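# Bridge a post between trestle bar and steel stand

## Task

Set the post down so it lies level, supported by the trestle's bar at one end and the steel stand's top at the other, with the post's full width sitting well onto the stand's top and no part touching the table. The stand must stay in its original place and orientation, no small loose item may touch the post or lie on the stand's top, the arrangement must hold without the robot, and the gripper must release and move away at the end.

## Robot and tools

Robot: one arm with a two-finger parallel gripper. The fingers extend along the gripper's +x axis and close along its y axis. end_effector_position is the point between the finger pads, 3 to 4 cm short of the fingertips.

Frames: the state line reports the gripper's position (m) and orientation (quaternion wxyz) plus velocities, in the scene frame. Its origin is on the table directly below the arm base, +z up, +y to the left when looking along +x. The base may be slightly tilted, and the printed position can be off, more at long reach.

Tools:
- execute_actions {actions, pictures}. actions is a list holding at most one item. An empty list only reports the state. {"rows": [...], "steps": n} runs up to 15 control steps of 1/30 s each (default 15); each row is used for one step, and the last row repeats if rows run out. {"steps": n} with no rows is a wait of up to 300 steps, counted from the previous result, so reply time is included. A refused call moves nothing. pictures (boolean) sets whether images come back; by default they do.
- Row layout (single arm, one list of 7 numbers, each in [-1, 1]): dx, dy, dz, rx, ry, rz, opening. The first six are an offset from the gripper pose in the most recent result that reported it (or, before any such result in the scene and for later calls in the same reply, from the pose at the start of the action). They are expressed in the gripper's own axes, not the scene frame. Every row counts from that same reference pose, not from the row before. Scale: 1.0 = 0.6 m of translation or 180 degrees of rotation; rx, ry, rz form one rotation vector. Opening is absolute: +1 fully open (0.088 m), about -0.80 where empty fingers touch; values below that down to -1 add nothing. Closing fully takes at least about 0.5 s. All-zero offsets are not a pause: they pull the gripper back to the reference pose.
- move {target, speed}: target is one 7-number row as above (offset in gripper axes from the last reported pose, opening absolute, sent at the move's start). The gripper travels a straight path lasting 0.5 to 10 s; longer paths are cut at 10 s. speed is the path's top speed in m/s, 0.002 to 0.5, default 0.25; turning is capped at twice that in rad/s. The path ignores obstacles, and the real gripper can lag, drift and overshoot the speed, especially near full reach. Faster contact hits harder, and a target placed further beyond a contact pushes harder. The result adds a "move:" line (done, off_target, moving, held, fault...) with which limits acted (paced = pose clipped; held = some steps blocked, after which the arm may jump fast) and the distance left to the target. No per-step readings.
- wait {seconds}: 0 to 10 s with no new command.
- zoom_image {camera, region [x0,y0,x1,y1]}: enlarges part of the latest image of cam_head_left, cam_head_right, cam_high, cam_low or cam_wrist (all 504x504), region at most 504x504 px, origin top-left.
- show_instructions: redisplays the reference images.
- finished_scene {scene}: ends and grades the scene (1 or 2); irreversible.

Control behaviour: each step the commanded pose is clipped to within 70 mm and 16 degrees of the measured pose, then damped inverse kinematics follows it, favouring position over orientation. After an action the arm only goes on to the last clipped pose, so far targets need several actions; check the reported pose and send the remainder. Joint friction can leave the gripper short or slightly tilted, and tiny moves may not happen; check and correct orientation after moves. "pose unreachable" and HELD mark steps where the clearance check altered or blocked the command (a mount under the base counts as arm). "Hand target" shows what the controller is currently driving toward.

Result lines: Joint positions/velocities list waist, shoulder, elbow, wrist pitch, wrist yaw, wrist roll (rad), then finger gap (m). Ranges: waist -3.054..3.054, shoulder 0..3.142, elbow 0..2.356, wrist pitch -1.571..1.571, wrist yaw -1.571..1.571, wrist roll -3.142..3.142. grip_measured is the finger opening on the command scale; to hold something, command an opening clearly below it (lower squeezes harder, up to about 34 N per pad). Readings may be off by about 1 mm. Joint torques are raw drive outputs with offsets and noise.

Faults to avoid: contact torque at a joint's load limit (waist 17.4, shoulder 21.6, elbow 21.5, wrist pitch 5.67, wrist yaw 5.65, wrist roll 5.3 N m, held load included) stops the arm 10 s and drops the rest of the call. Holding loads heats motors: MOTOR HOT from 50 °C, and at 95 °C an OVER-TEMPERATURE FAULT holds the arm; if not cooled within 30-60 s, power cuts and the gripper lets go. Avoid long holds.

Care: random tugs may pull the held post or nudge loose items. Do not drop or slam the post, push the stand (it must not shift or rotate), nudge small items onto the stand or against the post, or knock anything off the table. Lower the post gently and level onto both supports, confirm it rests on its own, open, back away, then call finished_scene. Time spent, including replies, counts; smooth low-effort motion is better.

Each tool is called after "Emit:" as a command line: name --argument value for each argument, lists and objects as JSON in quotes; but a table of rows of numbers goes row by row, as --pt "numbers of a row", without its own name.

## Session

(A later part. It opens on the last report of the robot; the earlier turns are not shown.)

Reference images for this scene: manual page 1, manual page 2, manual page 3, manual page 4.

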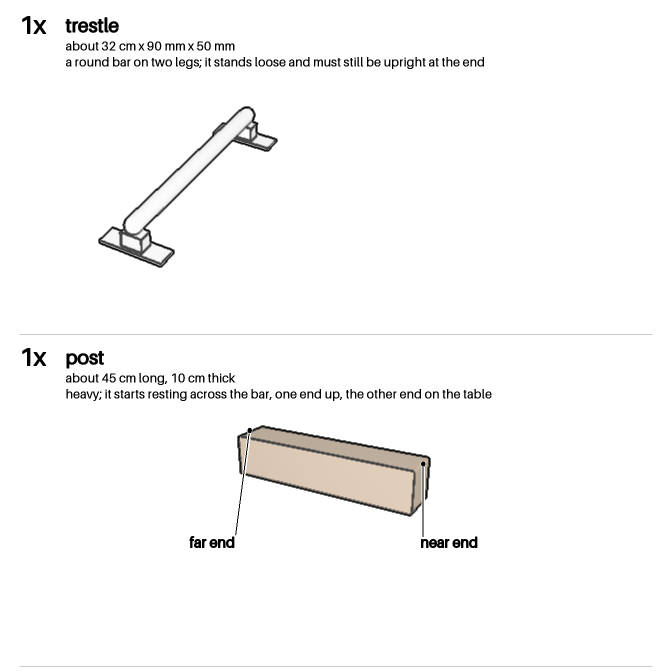

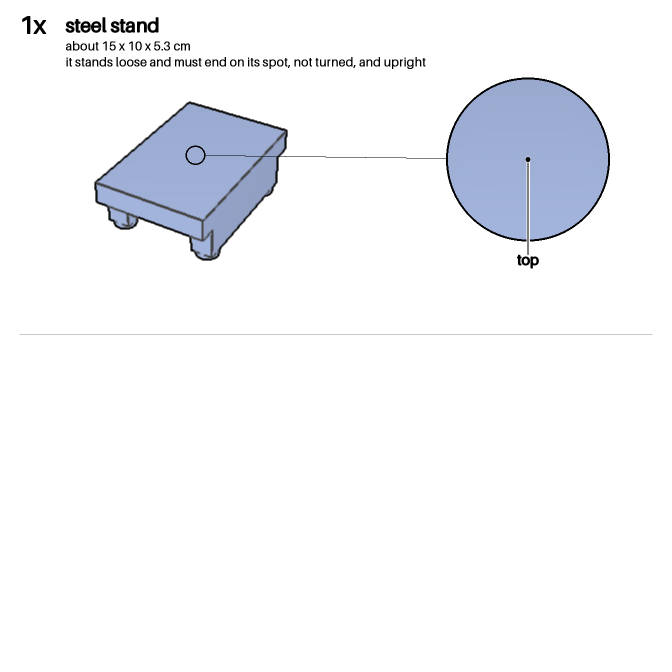

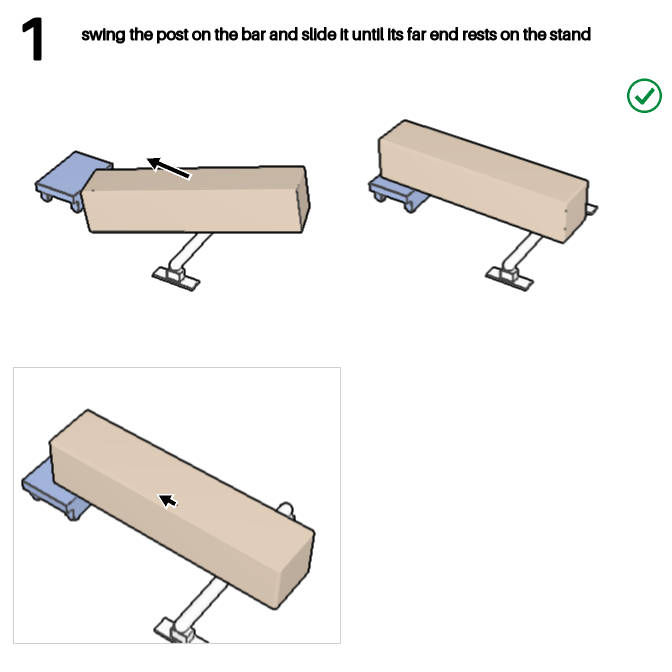

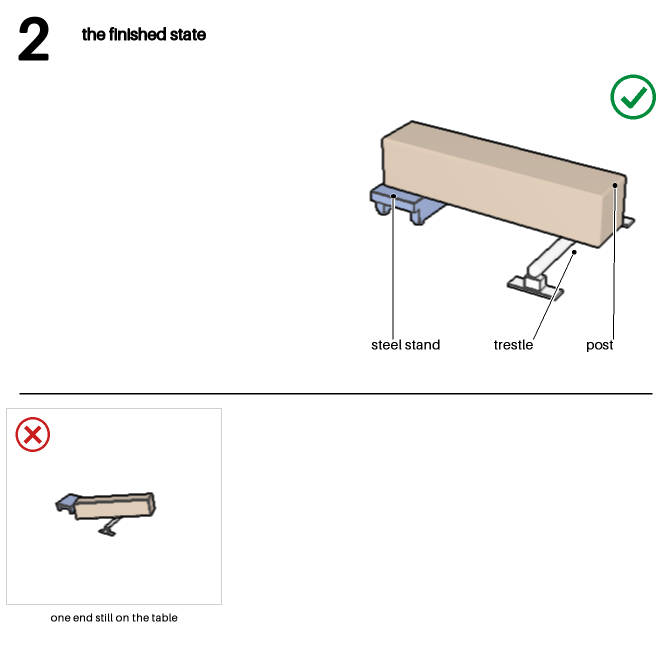

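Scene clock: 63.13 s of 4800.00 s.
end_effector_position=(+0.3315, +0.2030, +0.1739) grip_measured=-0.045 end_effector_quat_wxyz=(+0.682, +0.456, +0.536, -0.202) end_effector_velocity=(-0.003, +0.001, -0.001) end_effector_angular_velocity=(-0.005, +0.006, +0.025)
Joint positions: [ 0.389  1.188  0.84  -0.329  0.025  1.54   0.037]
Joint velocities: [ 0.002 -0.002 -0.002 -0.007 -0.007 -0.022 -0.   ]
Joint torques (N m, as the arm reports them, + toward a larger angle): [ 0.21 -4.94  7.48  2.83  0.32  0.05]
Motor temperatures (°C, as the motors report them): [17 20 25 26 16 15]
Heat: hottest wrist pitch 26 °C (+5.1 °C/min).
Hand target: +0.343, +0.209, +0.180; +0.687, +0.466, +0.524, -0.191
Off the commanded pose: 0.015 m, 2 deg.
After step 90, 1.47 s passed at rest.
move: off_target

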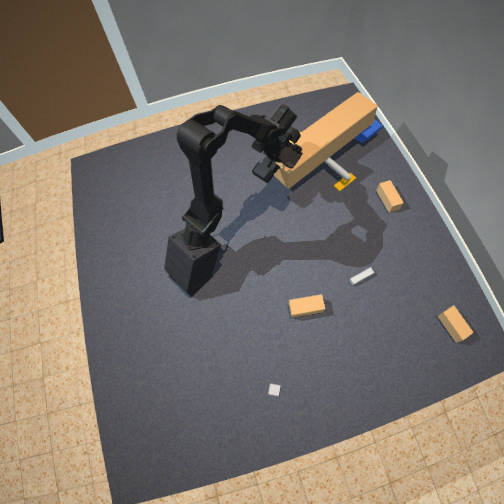

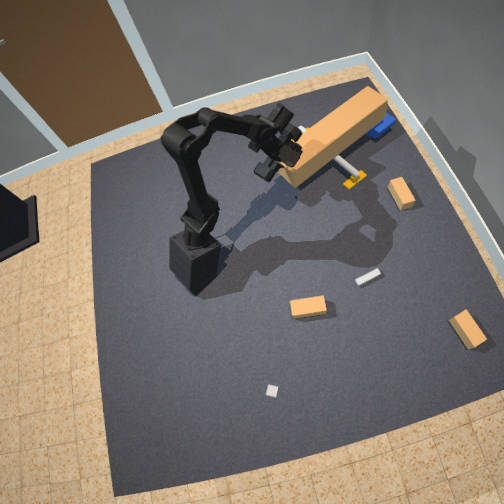

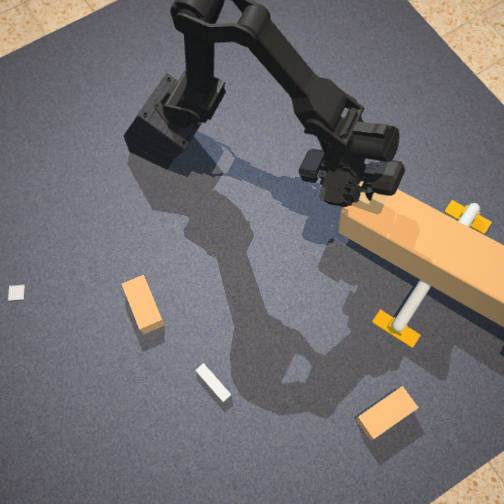

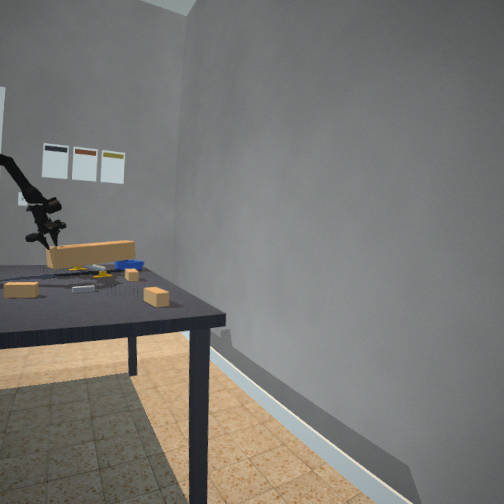

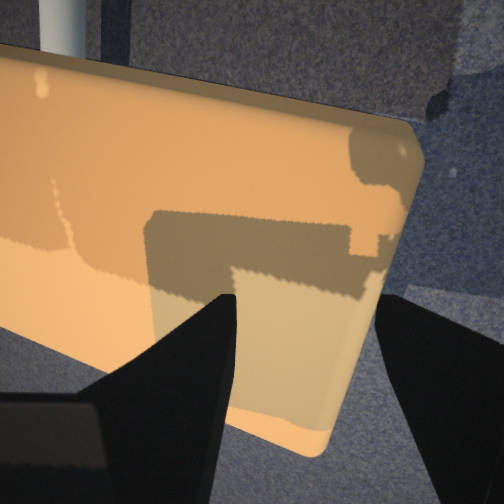

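Emit:
move --target '[-0.028,0.04,0.014,0,0,0,-0.05]' --speed 0.006

Emit:
zoom_image --camera "cam_head_left" --region '[260,70,410,220]'

Emit:
zoom_image --camera "cam_low" --region '[20,210,170,290]'

Scene clock: 71.90 s of 4800.00 s.
end_effector_position=(+0.3390, +0.2018, +0.1925) grip_measured=-0.048 end_effector_quat_wxyz=(+0.677, +0.448, +0.545, -0.210) end_effector_velocity=(-0.005, -0.002, -0.002) end_effector_angular_velocity=(-0.009, +0.020, +0.008)
Joint positions: [ 0.364  1.184  0.934 -0.456 -0.001  1.524  0.037]
Joint velocities: [-0.002 -0.002 -0.002 -0.022 -0.007 -0.007 -0.   ]
Joint torques (N m, as the arm reports them, + toward a larger angle): [-0.62 -6.38  7.15  1.81  0.1  -0.14]
Motor temperatures (°C, as the motors report them): [17 20 26 26 16 15]
Heat: hottest elbow 26 °C (+5.0 °C/min).
Hand target: +0.348, +0.204, +0.199; +0.682, +0.456, +0.535, -0.202
Off the commanded pose: 0.012 m, 2 deg.
After step 90, 0.50 s passed at rest.
move: off_target

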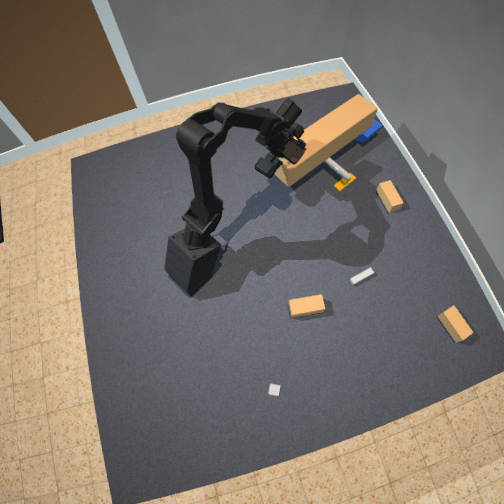

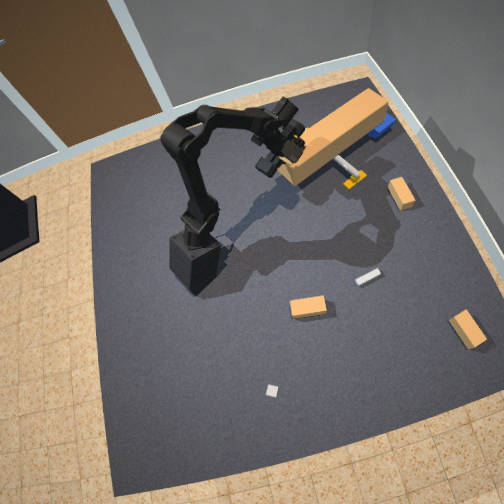

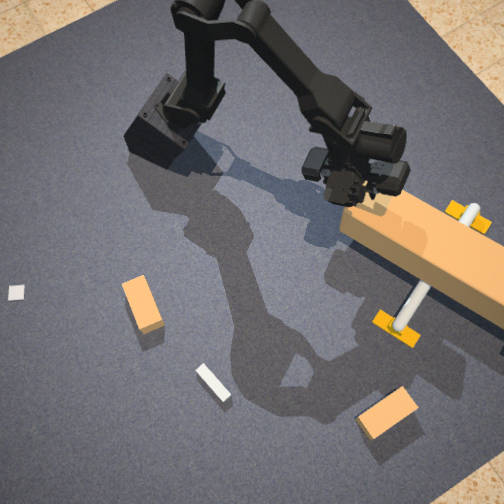

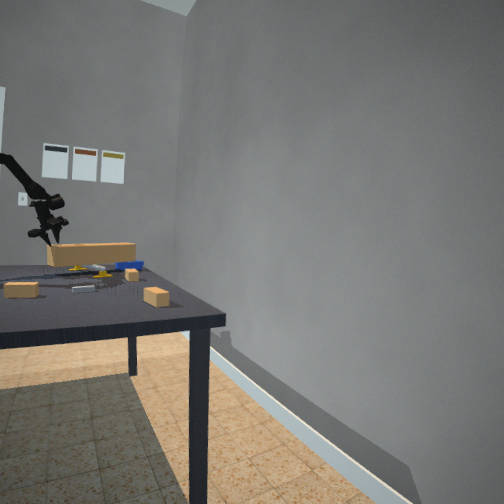

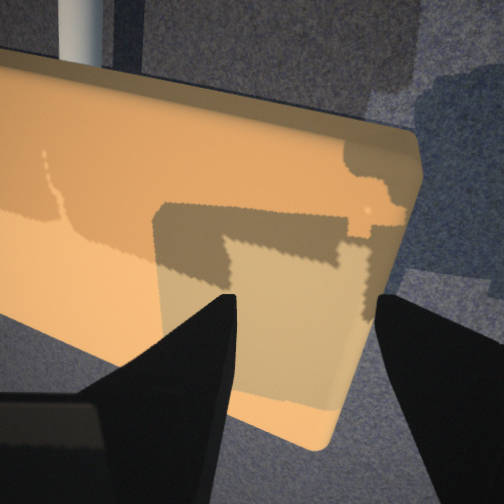

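Region (260, 70, 410, 220) of cam_head_left's 504x504 image, scaled by 3.360, with more detail than that image has.

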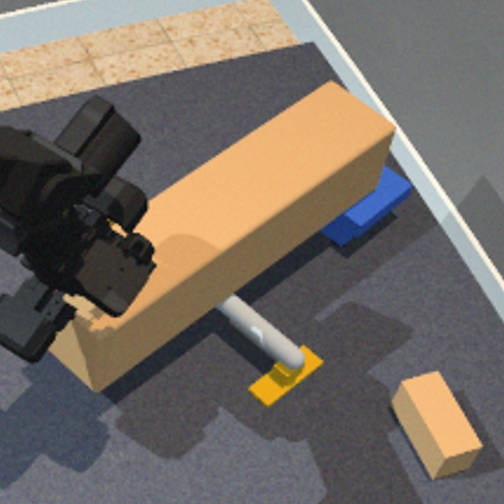

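Region (20, 210, 170, 290) of cam_low's 504x504 image, scaled by 3.360, with more detail than that image has; it fills the top 269 rows of this view, and the rest is white.

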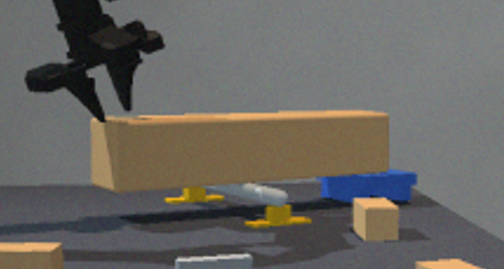

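Emit:
move --target '[-0.2,0,0,0,0,0.1,0.5]' --speed 0.08

Emit:
zoom_image --camera "cam_head_left" --region '[260,70,410,220]'

Scene clock: 77.30 s of 4800.00 s.
end_effector_position=(+0.3021, +0.1791, +0.3040) grip_measured=+0.500 end_effector_quat_wxyz=(+0.703, +0.528, +0.466, -0.102) end_effector_velocity=(-0.002, -0.001, +0.002) end_effector_angular_velocity=(+0.009, +0.003, -0.003)
Joint positions: [ 0.358  0.678  0.833 -0.545 -0.016  1.523  0.064]
Joint velocities: [-0.002 -0.012 -0.002 -0.007 -0.007  0.007 -0.   ]
Joint torques (N m, as the arm reports them, + toward a larger angle): [-0.36 -5.13  4.68  1.44 -0.11 -0.13]
Motor temperatures (°C, as the motors report them): [17 21 26 26 16 15]
Heat: hottest elbow 26 °C (+5.1 °C/min).
Hand target: +0.300, +0.178, +0.303; +0.702, +0.527, +0.467, -0.102
Off the commanded pose: 0.002 m, 0 deg.
After step 90, 0.10 s passed at rest.
move: done

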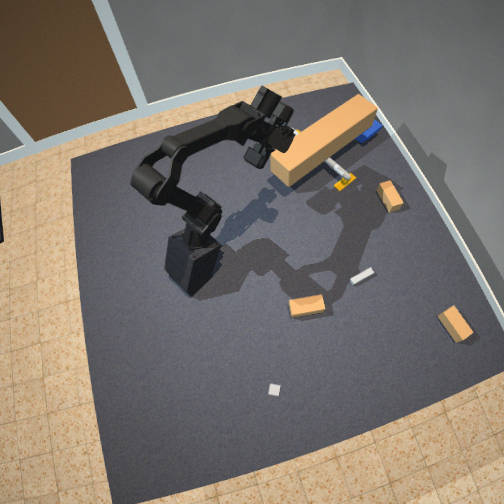

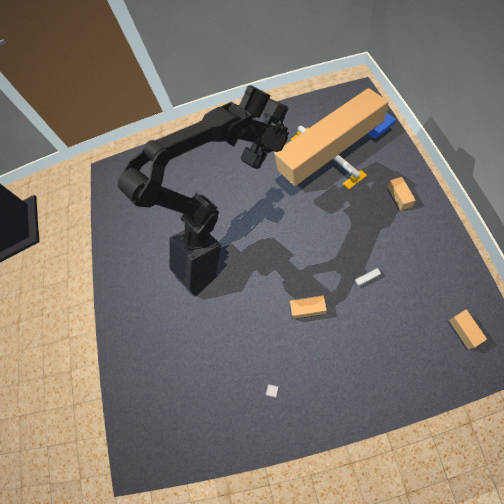

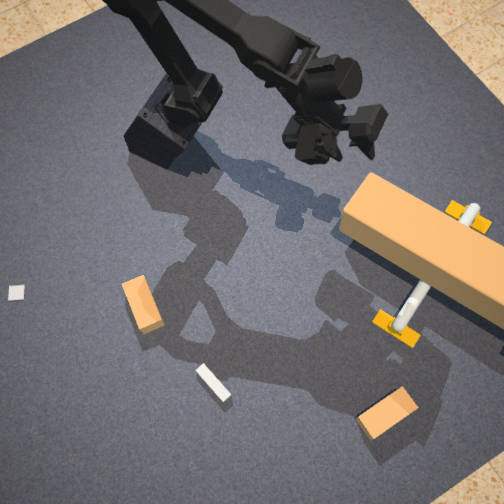

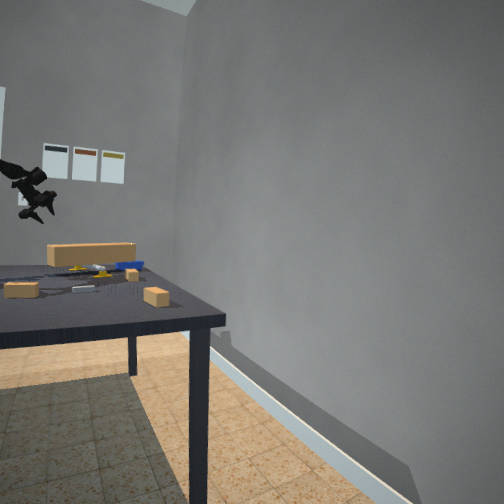

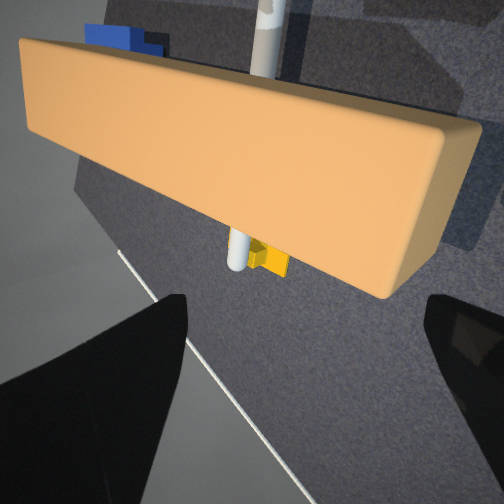

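Region (260, 70, 410, 220) of cam_head_left's 504x504 image, scaled by 3.360, with more detail than that image has.

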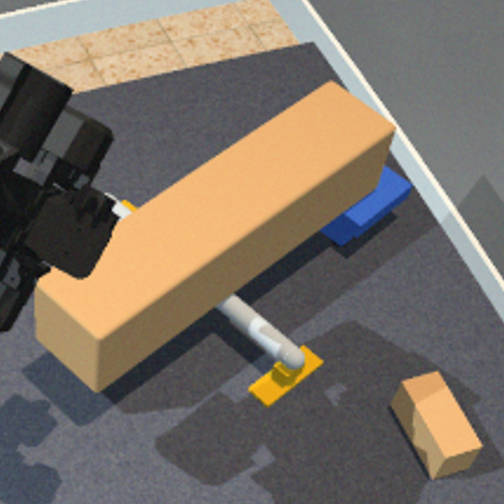

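Emit:
finished_scene --scene 2

The scene is finished: the task was done.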